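# Put blue spool on an empty post, re-seat frame

## Task

Set the blue spool upright and centred on a post that has nothing on it, and return the frame to its rests. Both must stay that way without any robot holding them. At the end, open the grippers and move the arms away.

## Robot and tools

Robots: three identical i2rt Big YAM arms named arm1, arm2 and arm3. Each has six revolute joints, a two-finger gripper and a wrist camera. With joints 1 and 6 at zero and the hand level and pointing ahead, the wrist camera rides on top of the hand looking toward the fingertips. The hand can reach roughly 1.0 m from the joint-1 axis. Two fixed room cameras, cam_high and cam_low, are not attached to any arm. Wrist cameras are arm1_cam_wrist, arm2_cam_wrist and arm3_cam_wrist.

Frame: every reported pose is in one common scene frame with its origin on the floor and +z upward. "hand" is the point halfway between the fingertips; its z axis runs along the fingers and the fingers open and close along its y axis. Each arm's foot pose is real but never printed.

Tool execute_actions: argument "actions" is a list holding one action or nothing (empty list = just report state and images). An action is an object keyed by arm name; each present arm gets a "joints" object. Keys inside "joints" are separate named numbers, not a list: joint1_rad ... joint6_rad in radians, gripper_m in metres. All are absolute targets, not offsets. Ranges: joint1_rad -2.879 to 2.879 (base yaw, positive counter-clockwise seen from above, 0 = direction the foot faces); joint2_rad 0 to 3.141 (shoulder; 0 means upper arm aimed backward about level, increasing lifts it and then brings it forward); joint3_rad 0 to 3.019 (elbow; 0 is fully folded, increasing opens it); joint4_rad -1.692 to 1.57 (hand pitch, positive tips fingers up); joint5_rad -1.57 to 1.57 (hand sideways swing, positive toward the arm's right); joint6_rad -2.094 to 2.094 (hand roll, positive clockwise viewed from behind the hand); gripper_m 0 to 0.093 (fingertip gap). Done tolerances: ±0.045, ±0.14, ±0.09, ±0.055, ±0.03, ±0.035 rad, and ±0.003 m. Any unknown key or out-of-range number rejects the whole call and nothing moves. Arms in one action start together but finish independently; joints move at different speeds, so the hand can sweep a wide arc between postures. Joints or arms you omit may still be driving toward earlier targets. Optional "cameras": list of camera names or "all"; omitted/null/["all"] gives every camera, [] gives none; images arrive in the order given by the "pictures" line.

Tool wait: "seconds" from 0 to 10; commands nothing new, returns state and images like an empty action.

Tool zoom_image: "camera" plus "region" [x0, y0, x1, y1] in pixels of that camera's most recent full image, origin top-left, region no bigger than 504 by 504.

Tool read_manual: optional "section", only "licences"; returns URDF licence text and moves nothing.

Tool finished_scene: "scene" is the number of the current scene. It ends that scene irreversibly once the robots have held the last command, and reports success; the goal must then hold without help.

Reading results: joint_positions gives current joint values. joint_status tells how each commanded motion of the last accepted action ended. "off_target": stopped short and may still be pushing. "contact_stop" or "time_out": the old target is dropped and the joint holds where it stopped; a joint that timed out but keeps pushing instead keeps a target no more than 0.375, 0.375, 0.113, 0.225, 0.075, 0.3 rad (joints 1-6) from its position, and will move there on its own if freed; on_its_own lists it. To relieve such pushing, command the joint to its reported position. "joint command not followed" (often with a "cause:" line) means a self- and arm-to-arm collision check blocked that arm's joint targets; the gripper part still runs, and the blocked joints read "not_followed". The arm may retry those targets with later actions until you send passable ones or the path clears; empty calls never show this line. on_its_own lists uncommanded behaviour; its "held at" is the target being held, not the position. A joint holding weight sags afterward. Tiny target changes may produce no motion.

Hazards: the arms do not stop on contact and can push very hard. Two robots squeezing each other hard fails the task and ends the run; a hard collision may too. The collision check can be late and ignores fingers, gripper housings and wrist cameras between arms, and no state line reports arm contact. Objects touching robots are fine. Knocking anything off the work area or onto the floor fails the task; drops, slips, slams and hard pushes lower quality. Loose objects may occasionally be nudged by outside disturbances. Arms act independently, so one stalled arm does not pause the others. The robot keeps its last command while you are composing a reply.

Motor heat: holding loads or pushing warms motors. A MOTOR HOT line appears from 85 °C; at 100 °C the arm and its gripper go limp until cooled, reported as an OVER-TEMPERATURE FAULT, and unreached keys show "limit_stop_at_motor_heat" (resend the target; the gap does not prove a grasp). Some heat carries into the next scene.

Each tool is called after "Emit:" in YAML: its name, and indented under it one key for each argument.

## Session

I'll start by looking at the scene.

Emit:
execute_actions:
  actions: []

Scene clock: 0.00 s.
Motor temperatures (°C, as the motors report them): arm1=[25 26 28 27 27 27] | arm2=[25 25 27 25 26 27] | arm3=[26 24 28 27 27 25]
arm1.joint_positions: joint1_rad=-0.209 joint2_rad=+0.549 joint3_rad=+1.413 joint4_rad=-1.199 joint5_rad=+0.108 joint6_rad=+0.055 gripper_m=+0.095
arm1.joint_status: not commanded
arm1.hand: x=+1.2379 y=+0.0731 z=+1.4322 quat_wxyz=(-0.101, +0.804, -0.155, -0.565) (m; scene frame)
arm2.joint_positions: joint1_rad=+0.428 joint2_rad=+0.634 joint3_rad=+1.457 joint4_rad=-1.287 joint5_rad=-0.043 joint6_rad=-0.226 gripper_m=+0.094
arm2.joint_status: not commanded
arm2.hand: x=-0.5215 y=+1.1358 z=+1.3887 quat_wxyz=(-0.489, -0.139, -0.839, +0.195) (m; scene frame)
arm3.joint_positions: joint1_rad=-0.019 joint2_rad=+0.447 joint3_rad=+1.331 joint4_rad=-1.269 joint5_rad=+0.187 joint6_rad=-0.475 gripper_m=+0.094
arm3.joint_status: not commanded
arm3.hand: x=-0.6123 y=-1.1100 z=+1.3691 quat_wxyz=(-0.551, +0.544, -0.626, -0.088) (m; scene frame)
pictures: arm1_cam_wrist, arm2_cam_wrist, arm3_cam_wrist, cam_high, cam_low
Images, in order (width x height): arm1_cam_wrist 504x504, arm2_cam_wrist 504x504, arm3_cam_wrist 504x504, cam_high 672x504, cam_low 672x504.

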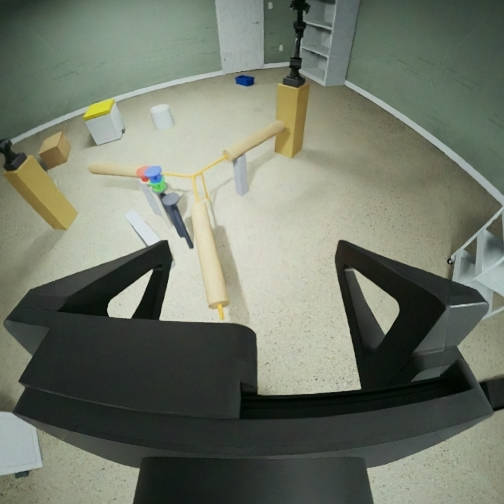

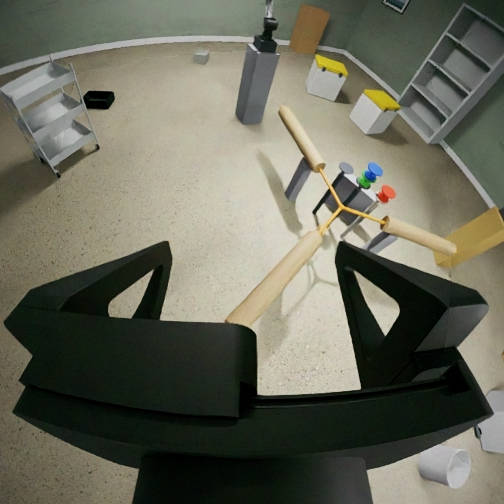

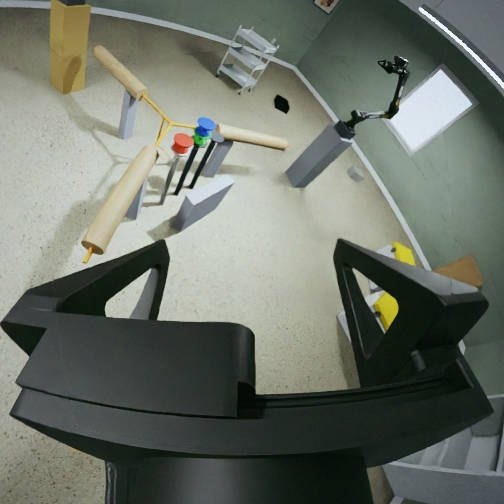

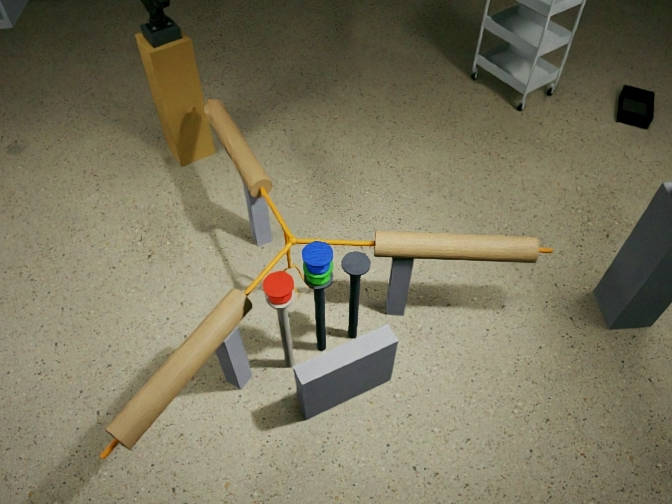

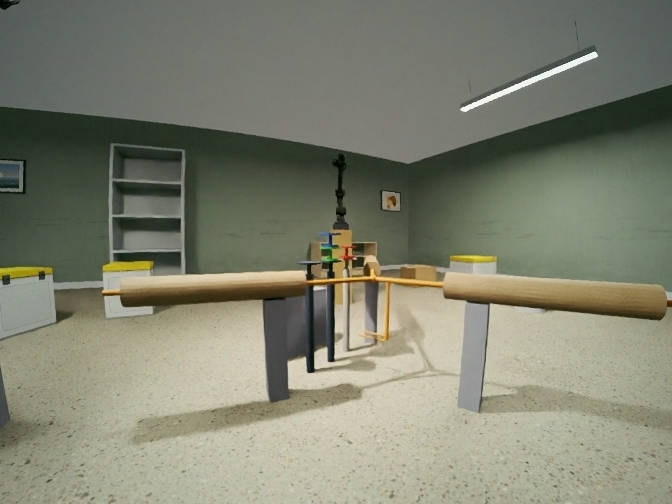

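Emit:
zoom_image:
  camera: "cam_high"
  region: [200, 170, 440, 400]

Emit:
zoom_image:
  camera: "cam_low"
  region: [250, 210, 450, 400]

Emit:
zoom_image:
  camera: "arm3_cam_wrist"
  region: [70, 30, 310, 270]

Emit:
zoom_image:
  camera: "arm2_cam_wrist"
  region: [260, 90, 480, 290]

Emit:
zoom_image:
  camera: "arm1_cam_wrist"
  region: [80, 110, 320, 330]

Region (200, 170, 440, 400) of cam_high's 672x504 image, scaled by 2.100, with more detail than that image has; it fills the top 483 rows of this view, and the rest is white.

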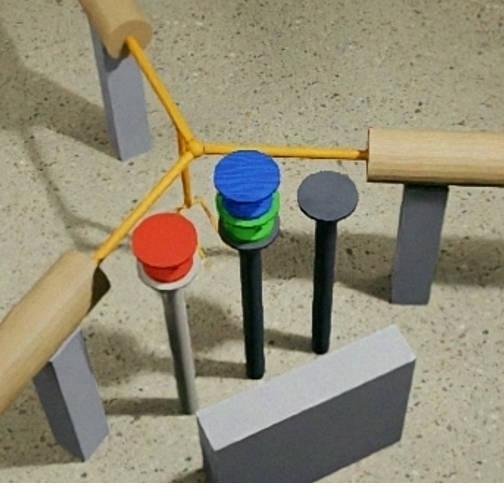

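Region (250, 210, 450, 400) of cam_low's 672x504 image, scaled by 2.520, with more detail than that image has; it fills the top 479 rows of this view, and the rest is white.

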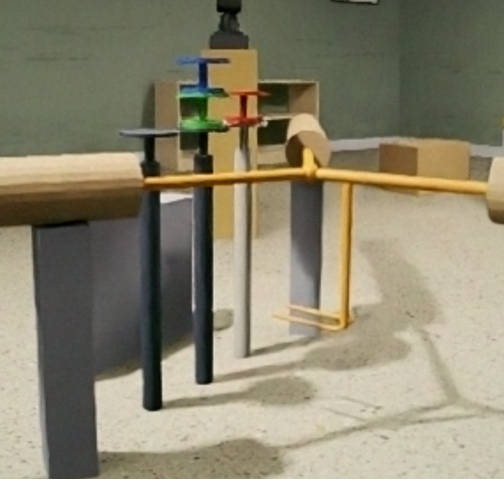

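Region (70, 30, 310, 270) of arm3_cam_wrist's 504x504 image, scaled by 2.100, with more detail than that image has.

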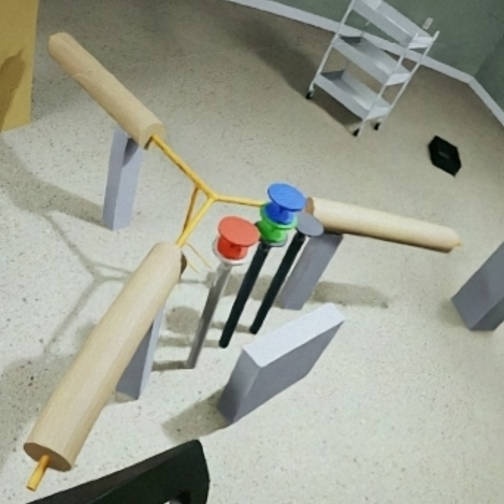

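Region (260, 90, 480, 290) of arm2_cam_wrist's 504x504 image, scaled by 2.291, with more detail than that image has; it fills the top 458 rows of this view, and the rest is white.

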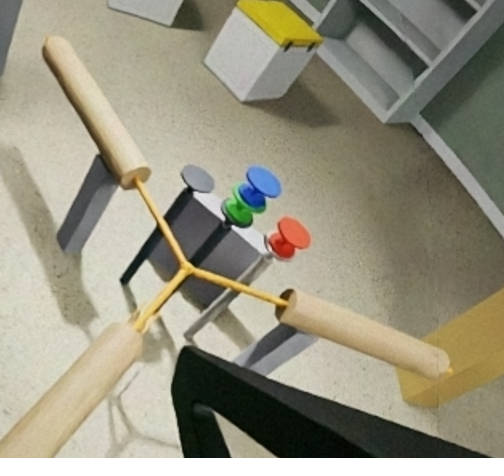

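Region (80, 110, 320, 330) of arm1_cam_wrist's 504x504 image, scaled by 2.100, with more detail than that image has; it fills the top 462 rows of this view, and the rest is white.

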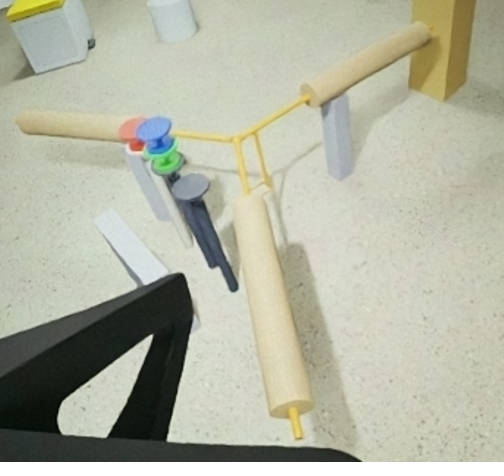

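Emit:
execute_actions:
  actions:
    - {"arm1": {"joints": {"joint1_rad": 0.044, "joint2_rad": 1.53, "joint3_rad": 0.78, "joint4_rad": -0.55, "joint5_rad": 0.0, "joint6_rad": 0.0}}, "arm2": {"joints": {"joint1_rad": -0.031, "joint2_rad": 1.53, "joint3_rad": 0.78, "joint4_rad": -0.55, "joint5_rad": 0.0, "joint6_rad": 0.0}}, "arm3": {"joints": {"joint1_rad": -0.049, "joint2_rad": 1.53, "joint3_rad": 0.78, "joint4_rad": -0.55, "joint5_rad": 0.0, "joint6_rad": 0.0}}}

Scene clock: 121.27 s.
Motor temperatures (°C, as the motors report them): arm1=[25 26 37 27 27 27] | arm2=[25 25 35 25 26 27] | arm3=[26 25 34 27 27 25]
arm1.joint_positions: joint1_rad=+0.041 joint2_rad=+1.515 joint3_rad=+0.764 joint4_rad=-0.567 joint5_rad=+0.002 joint6_rad=+0.008 gripper_m=+0.095
arm1.joint_status: all done
arm1.hand: x=+1.0404 y=+0.0017 z=+0.8466 quat_wxyz=(+0.001, +0.993, -0.005, -0.118) (m; scene frame)
arm2.joint_positions: joint1_rad=-0.035 joint2_rad=+1.523 joint3_rad=+0.766 joint4_rad=-0.563 joint5_rad=-0.002 joint6_rad=-0.009 gripper_m=+0.094
arm2.joint_status: all done
arm2.hand: x=-0.5206 y=+0.9001 z=+0.8224 quat_wxyz=(-0.109, -0.492, -0.861, +0.067) (m; scene frame)
arm3.joint_positions: joint1_rad=-0.039 joint2_rad=+1.526 joint3_rad=+0.779 joint4_rad=-0.564 joint5_rad=+0.002 joint6_rad=-0.012 gripper_m=+0.094
arm3.joint_status: all done
arm3.hand: x=-0.5202 y=-0.8936 z=+0.8221 quat_wxyz=(-0.110, +0.506, -0.853, -0.060) (m; scene frame)
pictures: arm1_cam_wrist, arm2_cam_wrist, arm3_cam_wrist, cam_high, cam_low
Images, in order (width x height): arm1_cam_wrist 504x504, arm2_cam_wrist 504x504, arm3_cam_wrist 504x504, cam_high 672x504, cam_low 672x504.

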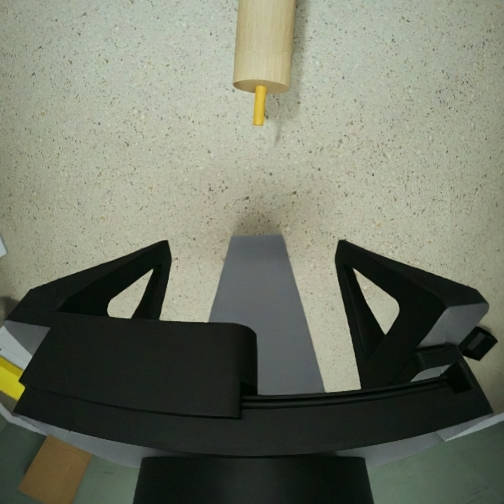

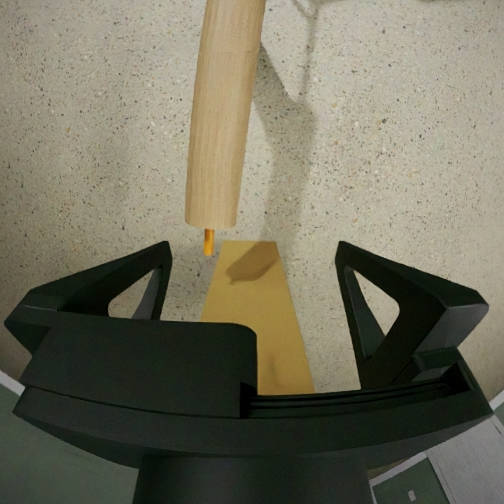

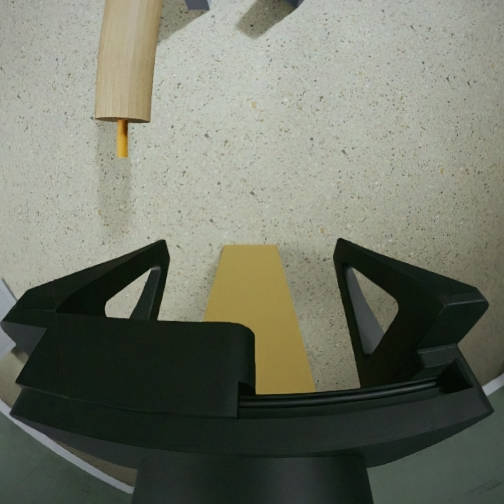

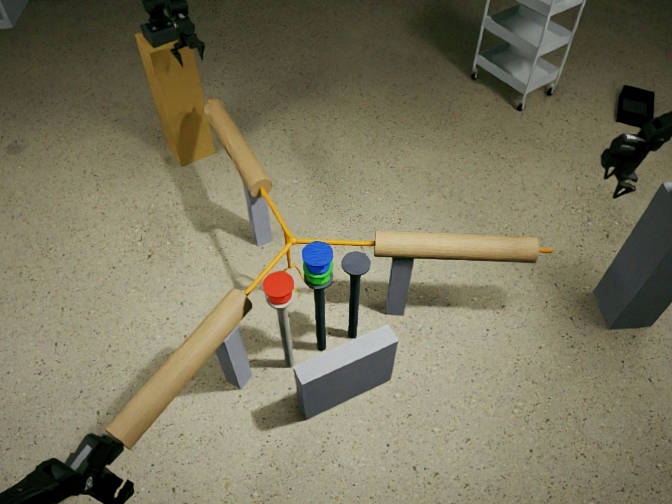

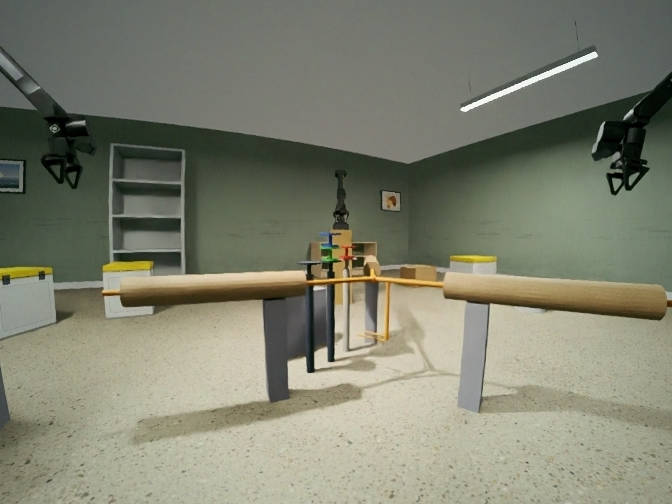

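Emit:
execute_actions:
  actions:
    - {"arm1": {"joints": {"joint1_rad": 0.016, "joint2_rad": 2.2085, "joint3_rad": 1.1906, "joint4_rad": -0.4821, "joint5_rad": 0.0, "joint6_rad": 0.074}}, "arm2": {"joints": {"joint1_rad": 0.227, "joint2_rad": 1.8764, "joint3_rad": 0.4976, "joint4_rad": -0.1212, "joint5_rad": 0.0, "joint6_rad": 0.349}}, "arm3": {"joints": {"joint1_rad": 0.436, "joint2_rad": 2.1476, "joint3_rad": 1.1771, "joint4_rad": -0.5295, "joint5_rad": 0.0, "joint6_rad": 0.584}}}

Scene clock: 191.73 s.
Motor temperatures (°C, as the motors report them): arm1=[25 28 37 27 27 27] | arm2=[25 26 34 25 26 27] | arm3=[26 27 34 27 27 25]
arm1.joint_positions: joint1_rad=+0.021 joint2_rad=+2.224 joint3_rad=+1.174 joint4_rad=-0.487 joint5_rad=+0.001 joint6_rad=+0.066 gripper_m=+0.095
arm1.joint_status: all done
arm1.hand: x=+0.9494 y=+0.0117 z=+0.6438 quat_wxyz=(+0.000, +0.999, -0.044, -0.008) (m; scene frame)
arm2.joint_positions: joint1_rad=+0.231 joint2_rad=+1.884 joint3_rad=+0.490 joint4_rad=-0.131 joint5_rad=-0.002 joint6_rad=+0.340 gripper_m=+0.094
arm2.joint_status: all done
arm2.hand: x=-0.5260 y=+1.0557 z=+0.6577 quat_wxyz=(-0.023, -0.532, -0.846, +0.009) (m; scene frame)
arm3.joint_positions: joint1_rad=+0.441 joint2_rad=+2.153 joint3_rad=+1.162 joint4_rad=-0.528 joint5_rad=-0.002 joint6_rad=+0.572 gripper_m=+0.094
arm3.joint_status: all done
arm3.hand: x=-0.7082 y=-0.7489 z=+0.6505 quat_wxyz=(-0.009, +0.464, -0.885, -0.019) (m; scene frame)
pictures: arm1_cam_wrist, arm2_cam_wrist, arm3_cam_wrist, cam_high, cam_low
Images, in order (width x height): arm1_cam_wrist 504x504, arm2_cam_wrist 504x504, arm3_cam_wrist 504x504, cam_high 672x504, cam_low 672x504.

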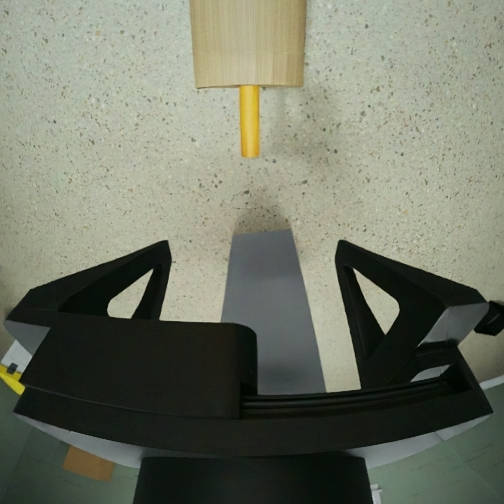

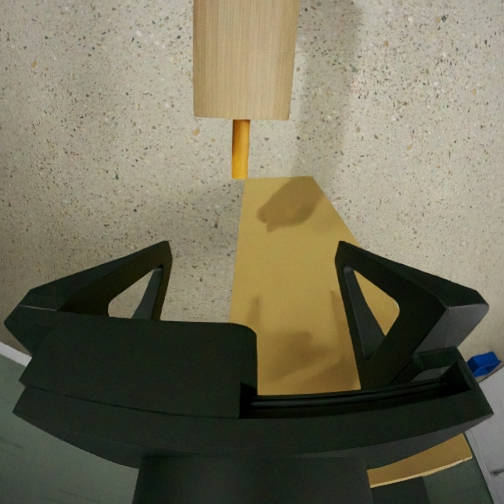

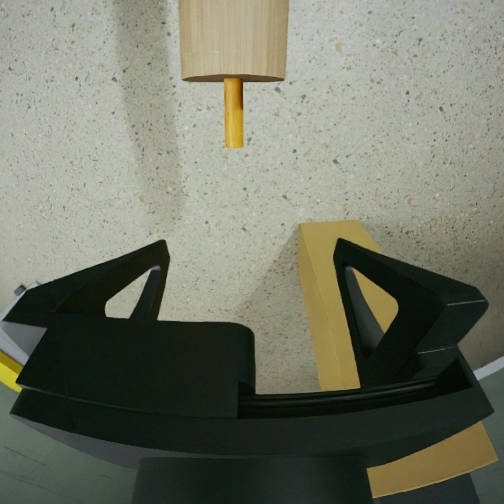

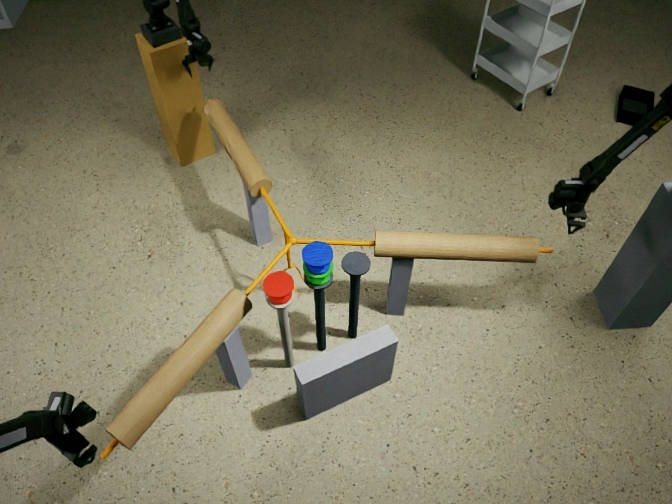

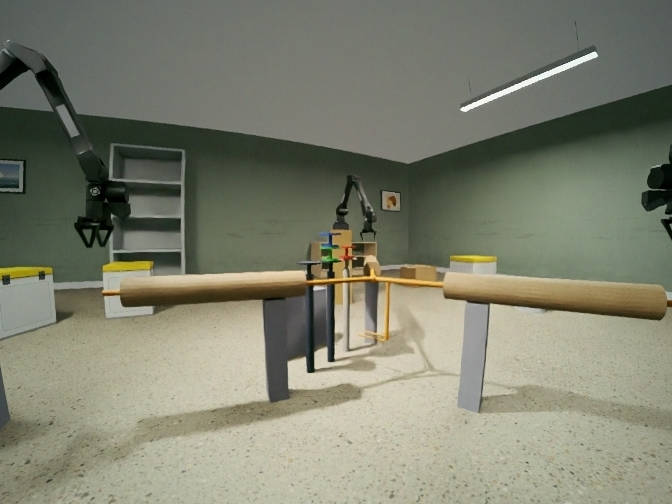

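Emit:
execute_actions:
  actions:
    - {"arm1": {"joints": {"joint1_rad": 0.020, "joint2_rad": 2.471, "joint3_rad": 1.4535, "joint4_rad": -0.4985, "joint5_rad": 0.0, "joint6_rad": 0.074}}, "arm2": {"joints": {"joint1_rad": 0.240, "joint2_rad": 2.256, "joint3_rad": 0.676, "joint4_rad": 0.036, "joint5_rad": 0.0, "joint6_rad": 0.362}}, "arm3": {"joints": {"joint1_rad": 0.408, "joint2_rad": 2.453, "joint3_rad": 1.494, "joint4_rad": -0.584, "joint5_rad": 0.0, "joint6_rad": 0.545}}}

Scene clock: 242.83 s.
Motor temperatures (°C, as the motors report them): arm1=[25 33 35 27 27 27] | arm2=[25 27 31 25 26 27] | arm3=[26 30 33 27 27 25]
arm1.joint_positions: joint1_rad=+0.021 joint2_rad=+2.469 joint3_rad=+1.428 joint4_rad=-0.490 joint5_rad=+0.001 joint6_rad=+0.066 gripper_m=+0.095
arm1.joint_status: all done
arm1.hand: x=+0.8919 y=+0.0129 z=+0.5679 quat_wxyz=(+0.000, +0.999, -0.044, -0.011) (m; scene frame)
arm2.joint_positions: joint1_rad=+0.231 joint2_rad=+2.264 joint3_rad=+0.673 joint4_rad=+0.035 joint5_rad=-0.002 joint6_rad=+0.353 gripper_m=+0.094
arm2.joint_status: all done
arm2.hand: x=-0.5051 y=+1.0336 z=+0.5602 quat_wxyz=(-0.008, -0.538, -0.843, +0.006) (m; scene frame)
arm3.joint_positions: joint1_rad=+0.413 joint2_rad=+2.453 joint3_rad=+1.465 joint4_rad=-0.576 joint5_rad=-0.002 joint6_rad=+0.557 gripper_m=+0.094
arm3.joint_status: all done
arm3.hand: x=-0.6904 y=-0.6896 z=+0.5598 quat_wxyz=(+0.001, +0.459, -0.888, +0.000) (m; scene frame)
pictures: arm1_cam_wrist, arm2_cam_wrist, arm3_cam_wrist, cam_high, cam_low
Images, in order (width x height): arm1_cam_wrist 504x504, arm2_cam_wrist 504x504, arm3_cam_wrist 504x504, cam_high 672x504, cam_low 672x504.

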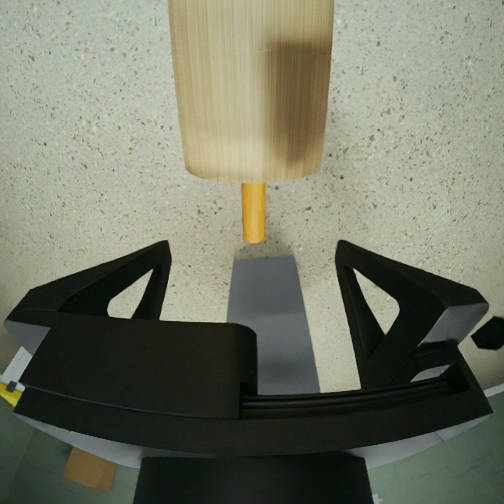

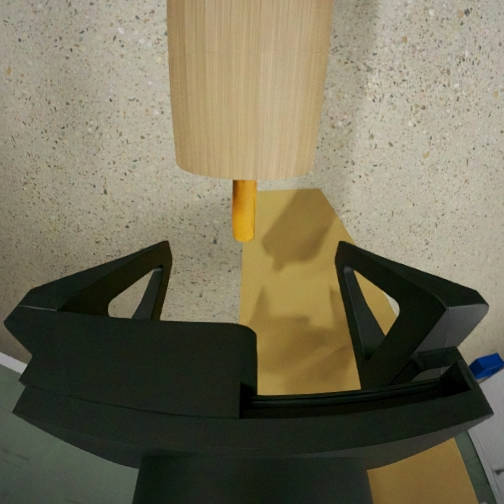

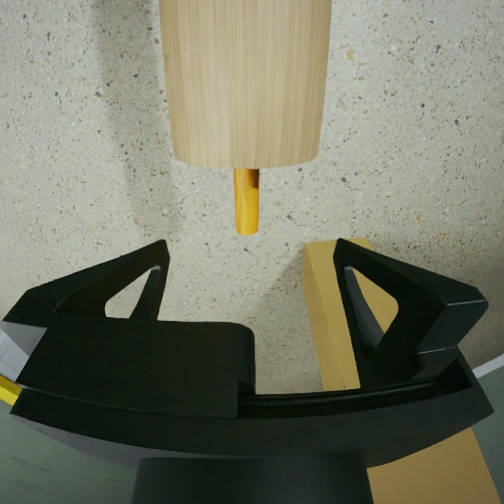

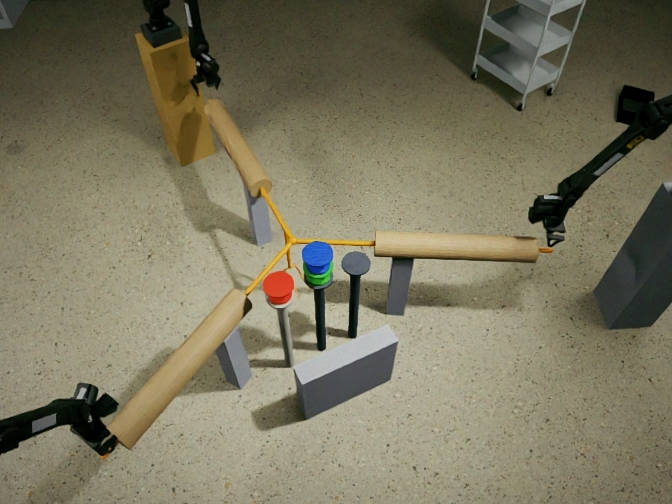

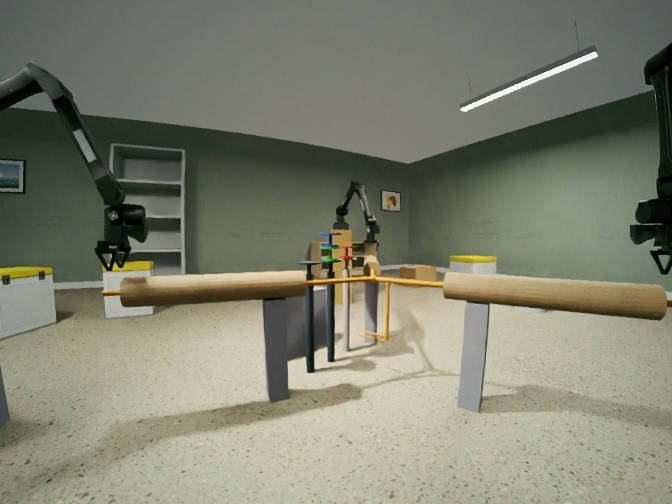

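Emit:
zoom_image:
  camera: "cam_low"
  region: [60, 190, 220, 330]

Emit:
zoom_image:
  camera: "cam_high"
  region: [480, 180, 620, 290]

Region (60, 190, 220, 330) of cam_low's 672x504 image, scaled by 3.150, with more detail than that image has; it fills the top 441 rows of this view, and the rest is white.

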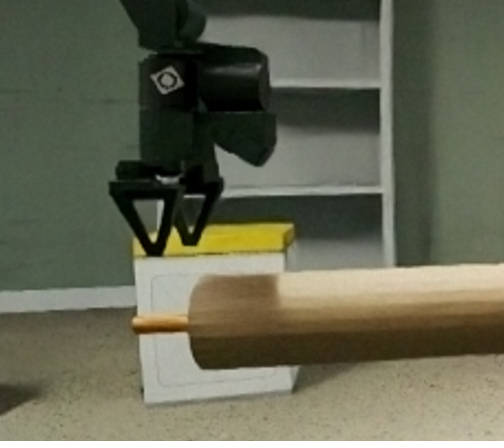

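Region (480, 180, 620, 290) of cam_high's 672x504 image, scaled by 3.600, with more detail than that image has; it fills the top 396 rows of this view, and the rest is white.

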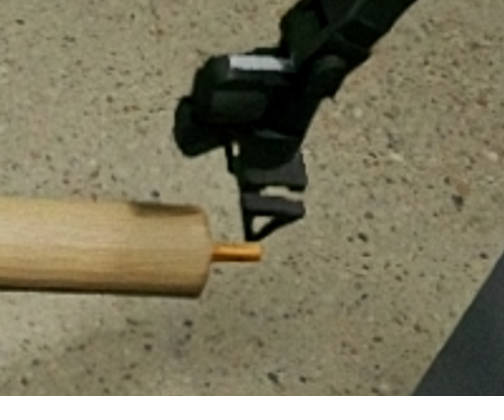

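Emit:
execute_actions:
  actions:
    - {"arm1": {"joints": {"joint2_rad": 2.649, "joint3_rad": 1.545, "joint4_rad": -0.432}}, "arm2": {"joints": {"joint1_rad": 0.258, "joint2_rad": 2.490, "joint3_rad": 0.776, "joint4_rad": 0.156, "joint6_rad": 0.388}}, "arm3": {"joints": {"joint1_rad": 0.422, "joint2_rad": 2.614, "joint3_rad": 1.585, "joint4_rad": -0.514}}}

Scene clock: 280.27 s.
Motor temperatures (°C, as the motors report them): arm1=[25 35 36 27 27 27] | arm2=[25 28 30 25 26 27] | arm3=[26 33 34 27 27 25]
arm1.joint_positions: joint1_rad=+0.020 joint2_rad=+2.649 joint3_rad=+1.540 joint4_rad=-0.439 joint5_rad=+0.003 joint6_rad=+0.067 gripper_m=+0.095
arm1.joint_status: all done
arm1.hand: x=+0.8927 y=+0.0134 z=+0.4923 quat_wxyz=(+0.000, +0.999, -0.045, -0.003) (m; scene frame)
arm2.joint_positions: joint1_rad=+0.252 joint2_rad=+2.490 joint3_rad=+0.776 joint4_rad=+0.158 joint5_rad=+0.004 joint6_rad=+0.378 gripper_m=+0.094
arm2.joint_status: all done
arm2.hand: x=-0.5007 y=+1.0361 z=+0.4917 quat_wxyz=(-0.007, -0.540, -0.842, +0.008) (m; scene frame)
arm3.joint_positions: joint1_rad=+0.413 joint2_rad=+2.612 joint3_rad=+1.577 joint4_rad=-0.518 joint5_rad=+0.002 joint6_rad=+0.555 gripper_m=+0.094
arm3.joint_status: all done
arm3.hand: x=-0.6890 y=-0.6776 z=+0.4947 quat_wxyz=(-0.003, +0.460, -0.888, -0.003) (m; scene frame)
pictures: arm1_cam_wrist, arm2_cam_wrist, arm3_cam_wrist, cam_high, cam_low
Images, in order (width x height): arm1_cam_wrist 504x504, arm2_cam_wrist 504x504, arm3_cam_wrist 504x504, cam_high 672x504, cam_low 672x504.

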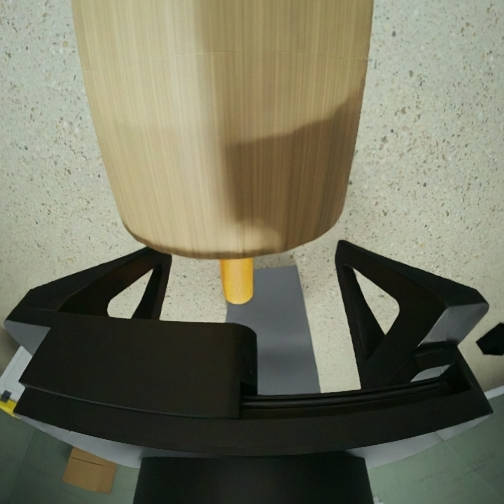

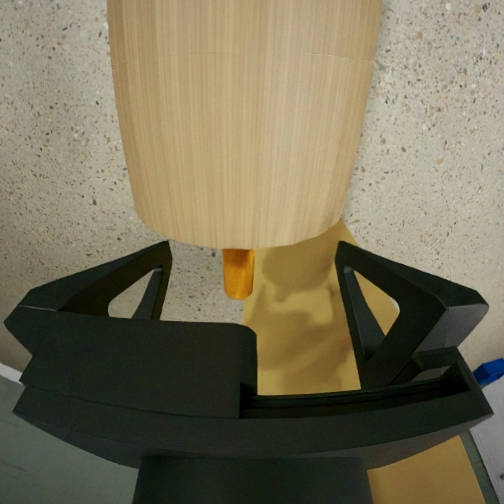

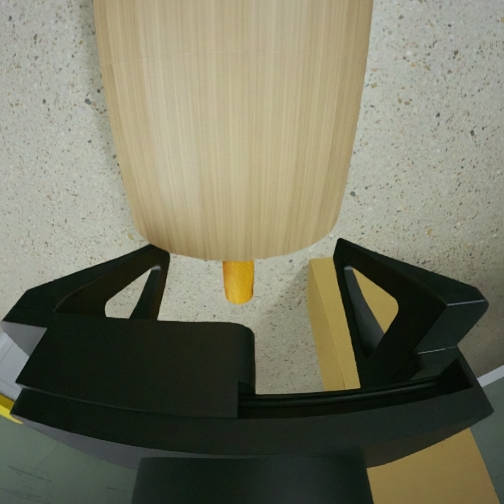

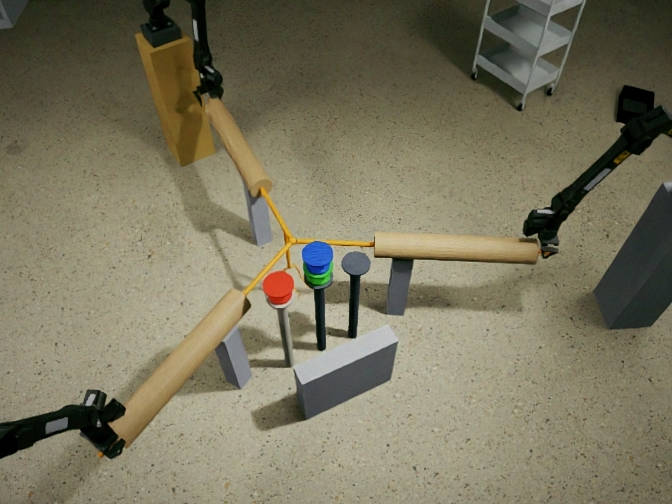

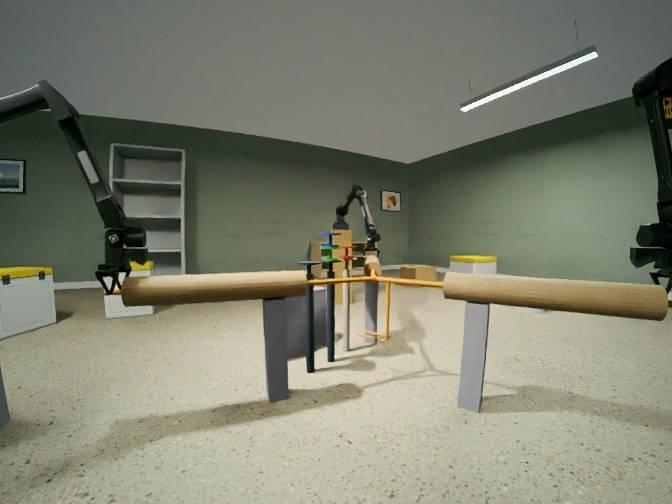

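Emit:
execute_actions:
  actions:
    - {"arm1": {"joints": {"joint1_rad": 0.040, "joint2_rad": 2.645, "joint3_rad": 1.483, "joint4_rad": -0.392, "joint6_rad": 0.09}}, "arm2": {"joints": {"joint1_rad": 0.298, "joint2_rad": 2.518, "joint3_rad": 0.762, "joint4_rad": 0.183, "joint6_rad": 0.428}}, "arm3": {"joints": {"joint1_rad": 0.447, "joint2_rad": 2.621, "joint3_rad": 1.552, "joint4_rad": -0.495, "joint6_rad": 0.594}}}

Scene clock: 309.37 s.
Motor temperatures (°C, as the motors report them): arm1=[25 36 35 27 27 27] | arm2=[25 28 30 25 26 27] | arm3=[26 34 33 27 27 25]
arm1.joint_positions: joint1_rad=+0.036 joint2_rad=+2.649 joint3_rad=+1.482 joint4_rad=-0.406 joint5_rad=+0.003 joint6_rad=+0.082 gripper_m=+0.095
arm1.joint_status: all done
arm1.hand: x=+0.9184 y=+0.0041 z=+0.4835 quat_wxyz=(-0.001, +0.999, -0.045, +0.009) (m; scene frame)
arm2.joint_positions: joint1_rad=+0.296 joint2_rad=+2.507 joint3_rad=+0.770 joint4_rad=+0.172 joint5_rad=+0.004 joint6_rad=+0.418 gripper_m=+0.094
arm2.joint_status: all done
arm2.hand: x=-0.4971 y=+1.0512 z=+0.4872 quat_wxyz=(-0.003, -0.538, -0.843, +0.007) (m; scene frame)
arm3.joint_positions: joint1_rad=+0.443 joint2_rad=+2.612 joint3_rad=+1.559 joint4_rad=-0.506 joint5_rad=+0.002 joint6_rad=+0.582 gripper_m=+0.094
arm3.joint_status: all done
arm3.hand: x=-0.7068 y=-0.6841 z=+0.4913 quat_wxyz=(-0.001, +0.461, -0.887, -0.001) (m; scene frame)
pictures: arm1_cam_wrist, arm2_cam_wrist, arm3_cam_wrist, cam_high, cam_low
Images, in order (width x height): arm1_cam_wrist 504x504, arm2_cam_wrist 504x504, arm3_cam_wrist 504x504, cam_high 672x504, cam_low 672x504.

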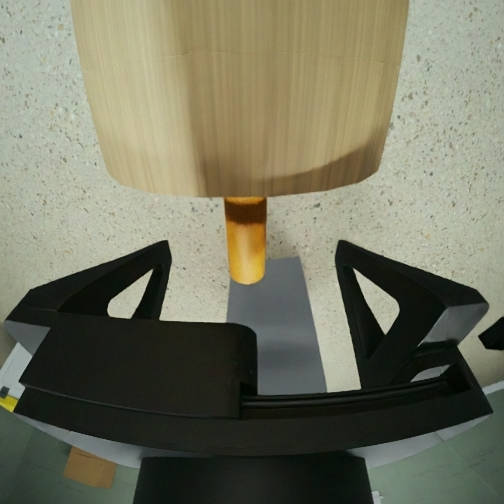

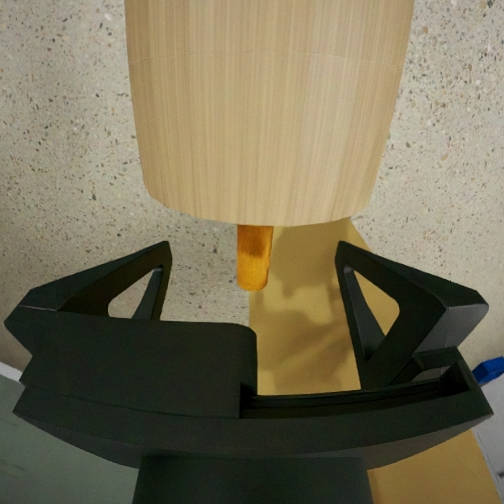

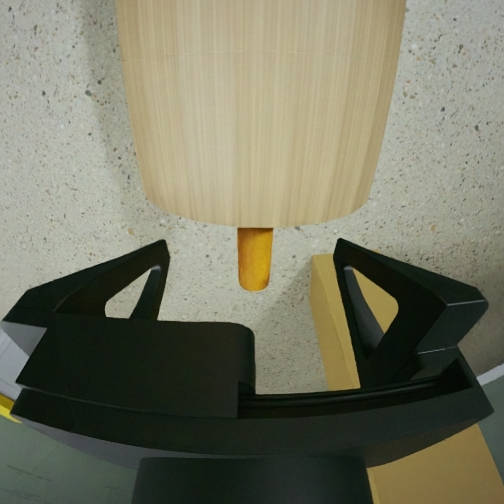

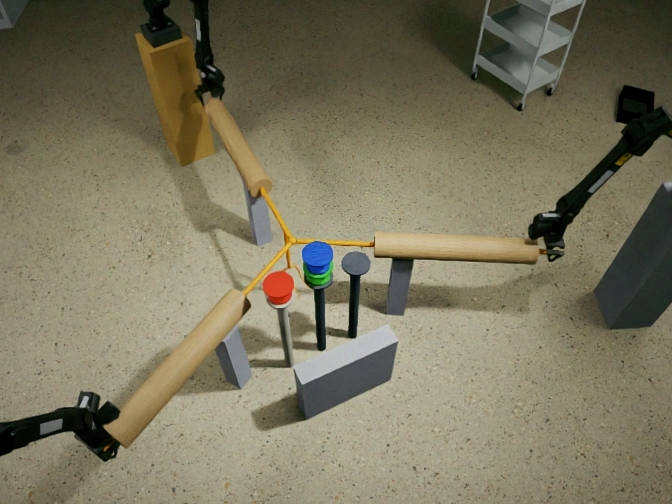

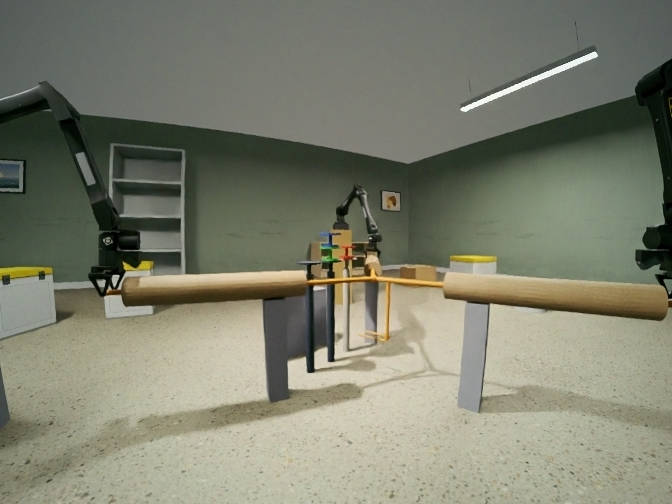

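Emit:
zoom_image:
  camera: "cam_low"
  region: [60, 220, 190, 330]

Region (60, 220, 190, 330) of cam_low's 672x504 image, scaled by 3.877, with more detail than that image has; it fills the top 426 rows of this view, and the rest is white.

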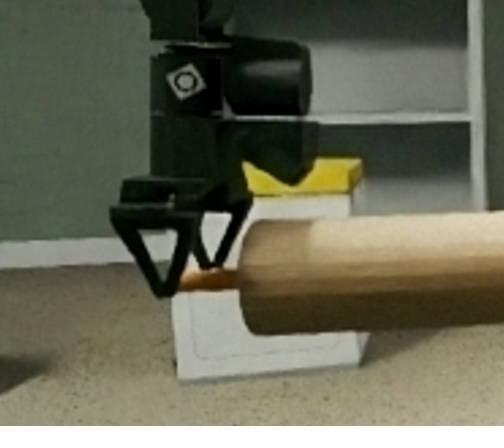

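Emit:
execute_actions:
  actions:
    - {"arm1": {"joints": {"joint1_rad": 0.045, "joint2_rad": 2.678, "joint3_rad": 1.492, "joint4_rad": -0.360}}, "arm2": {"joints": {"joint1_rad": 0.310, "joint2_rad": 2.575, "joint3_rad": 0.784, "joint4_rad": 0.226, "joint6_rad": 0.436}}, "arm3": {"joints": {"joint1_rad": 0.458, "joint2_rad": 2.658, "joint3_rad": 1.560, "joint4_rad": -0.464, "joint6_rad": 0.602}}}

Scene clock: 345.50 s.
Motor temperatures (°C, as the motors report them): arm1=[25 37 34 27 27 27] | arm2=[25 28 30 25 26 27] | arm3=[26 35 32 27 27 25]
arm1.joint_positions: joint1_rad=+0.037 joint2_rad=+2.650 joint3_rad=+1.482 joint4_rad=-0.375 joint5_rad=+0.003 joint6_rad=+0.082 gripper_m=+0.095
arm1.joint_status: all done
arm1.hand: x=+0.9117 y=+0.0036 z=+0.4825 quat_wxyz=(+0.000, +0.999, -0.044, -0.005) (m; scene frame)
arm2.joint_positions: joint1_rad=+0.301 joint2_rad=+2.571 joint3_rad=+0.785 joint4_rad=+0.216 joint5_rad=+0.004 joint6_rad=+0.426 gripper_m=+0.094
arm2.joint_status: all done
arm2.hand: x=-0.5036 y=+1.0586 z=+0.4682 quat_wxyz=(-0.001, -0.539, -0.842, +0.007) (m; scene frame)
arm3.joint_positions: joint1_rad=+0.447 joint2_rad=+2.639 joint3_rad=+1.559 joint4_rad=-0.477 joint5_rad=+0.002 joint6_rad=+0.591 gripper_m=+0.094
arm3.joint_status: all done
arm3.hand: x=-0.7089 y=-0.6893 z=+0.4763 quat_wxyz=(-0.002, +0.459, -0.889, -0.002) (m; scene frame)
pictures: arm1_cam_wrist, arm2_cam_wrist, arm3_cam_wrist, cam_high, cam_low
Images, in order (width x height): arm1_cam_wrist 504x504, arm2_cam_wrist 504x504, arm3_cam_wrist 504x504, cam_high 672x504, cam_low 672x504.

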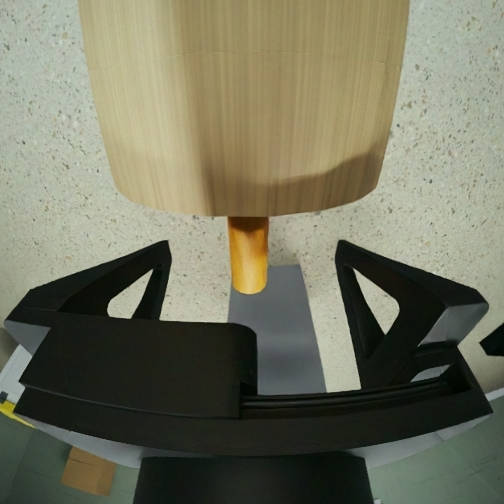

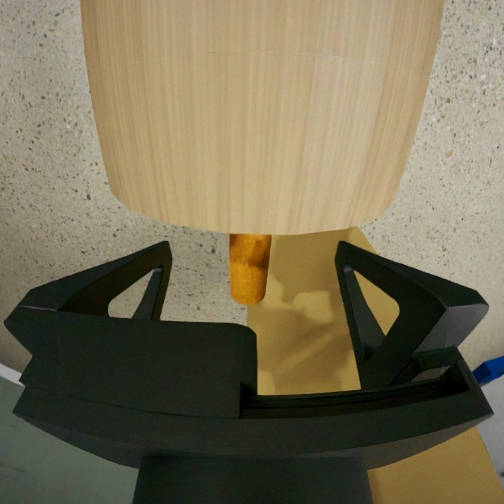

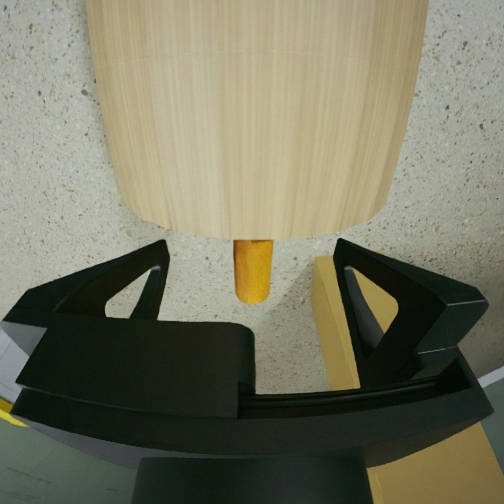

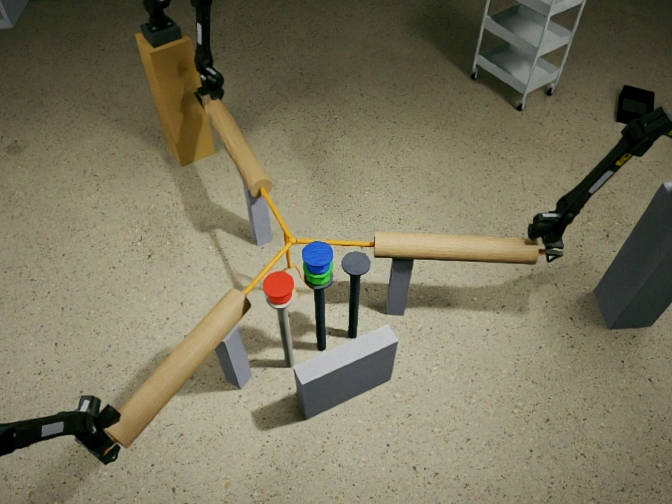

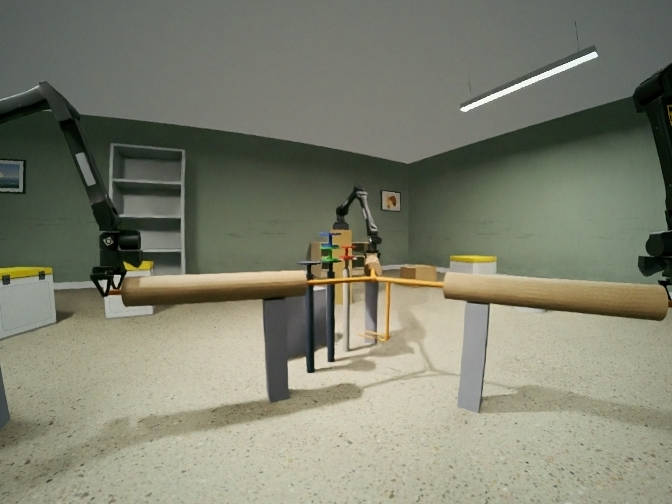

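Emit:
execute_actions:
  actions:
    - {"arm1": {"joints": {"joint2_rad": 2.705}}, "arm3": {"joints": {"joint2_rad": 2.670}}}
  cameras: ["arm1_cam_wrist", "arm3_cam_wrist", "cam_low"]

Scene clock: 357.43 s.
Motor temperatures (°C, as the motors report them): arm1=[25 37 34 27 27 27] | arm2=[25 28 30 25 26 27] | arm3=[26 35 32 27 27 25]
arm1.joint_positions: joint1_rad=+0.037 joint2_rad=+2.688 joint3_rad=+1.482 joint4_rad=-0.373 joint5_rad=+0.003 joint6_rad=+0.082 gripper_m=+0.095
arm1.joint_status: all done
arm1.hand: x=+0.9300 y=+0.0034 z=+0.4634 quat_wxyz=(-0.001, +0.999, -0.044, +0.013) (m; scene frame)
arm2.joint_positions: joint1_rad=+0.301 joint2_rad=+2.571 joint3_rad=+0.785 joint4_rad=+0.216 joint5_rad=+0.004 joint6_rad=+0.427 gripper_m=+0.094
arm2.joint_status: not commanded
arm2.hand: x=-0.5036 y=+1.0586 z=+0.4682 quat_wxyz=(-0.001, -0.539, -0.842, +0.007) (m; scene frame)
arm3.joint_positions: joint1_rad=+0.447 joint2_rad=+2.646 joint3_rad=+1.559 joint4_rad=-0.477 joint5_rad=+0.002 joint6_rad=+0.591 gripper_m=+0.094
arm3.joint_status: all done
arm3.hand: x=-0.7090 y=-0.6923 z=+0.4728 quat_wxyz=(+0.000, +0.459, -0.889, +0.001) (m; scene frame)
pictures: arm1_cam_wrist, arm3_cam_wrist, cam_low
Images, in order (width x height): arm1_cam_wrist 504x504, arm3_cam_wrist 504x504, cam_low 672x504.

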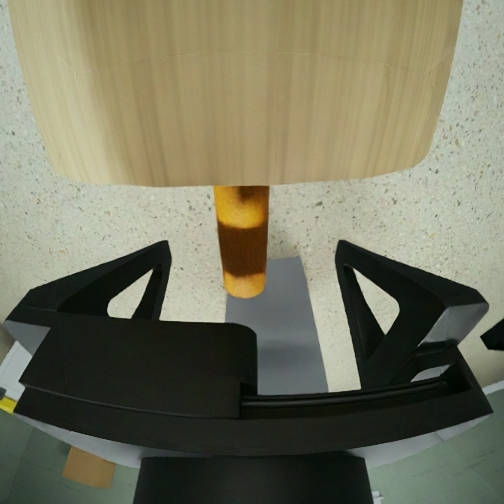

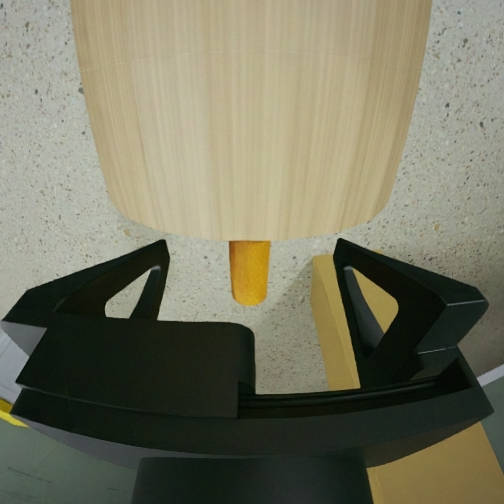

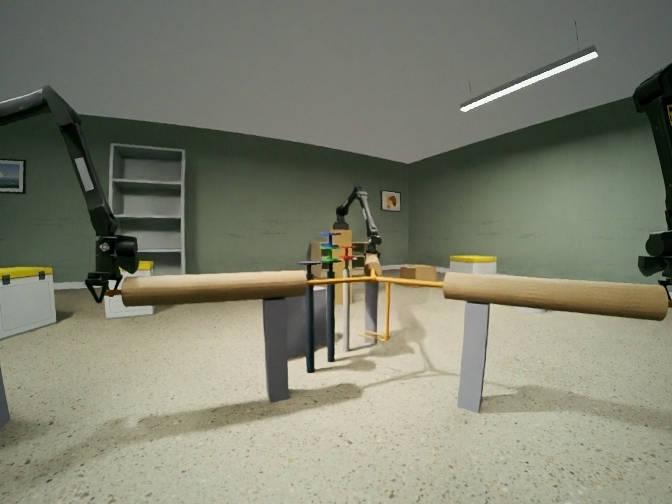

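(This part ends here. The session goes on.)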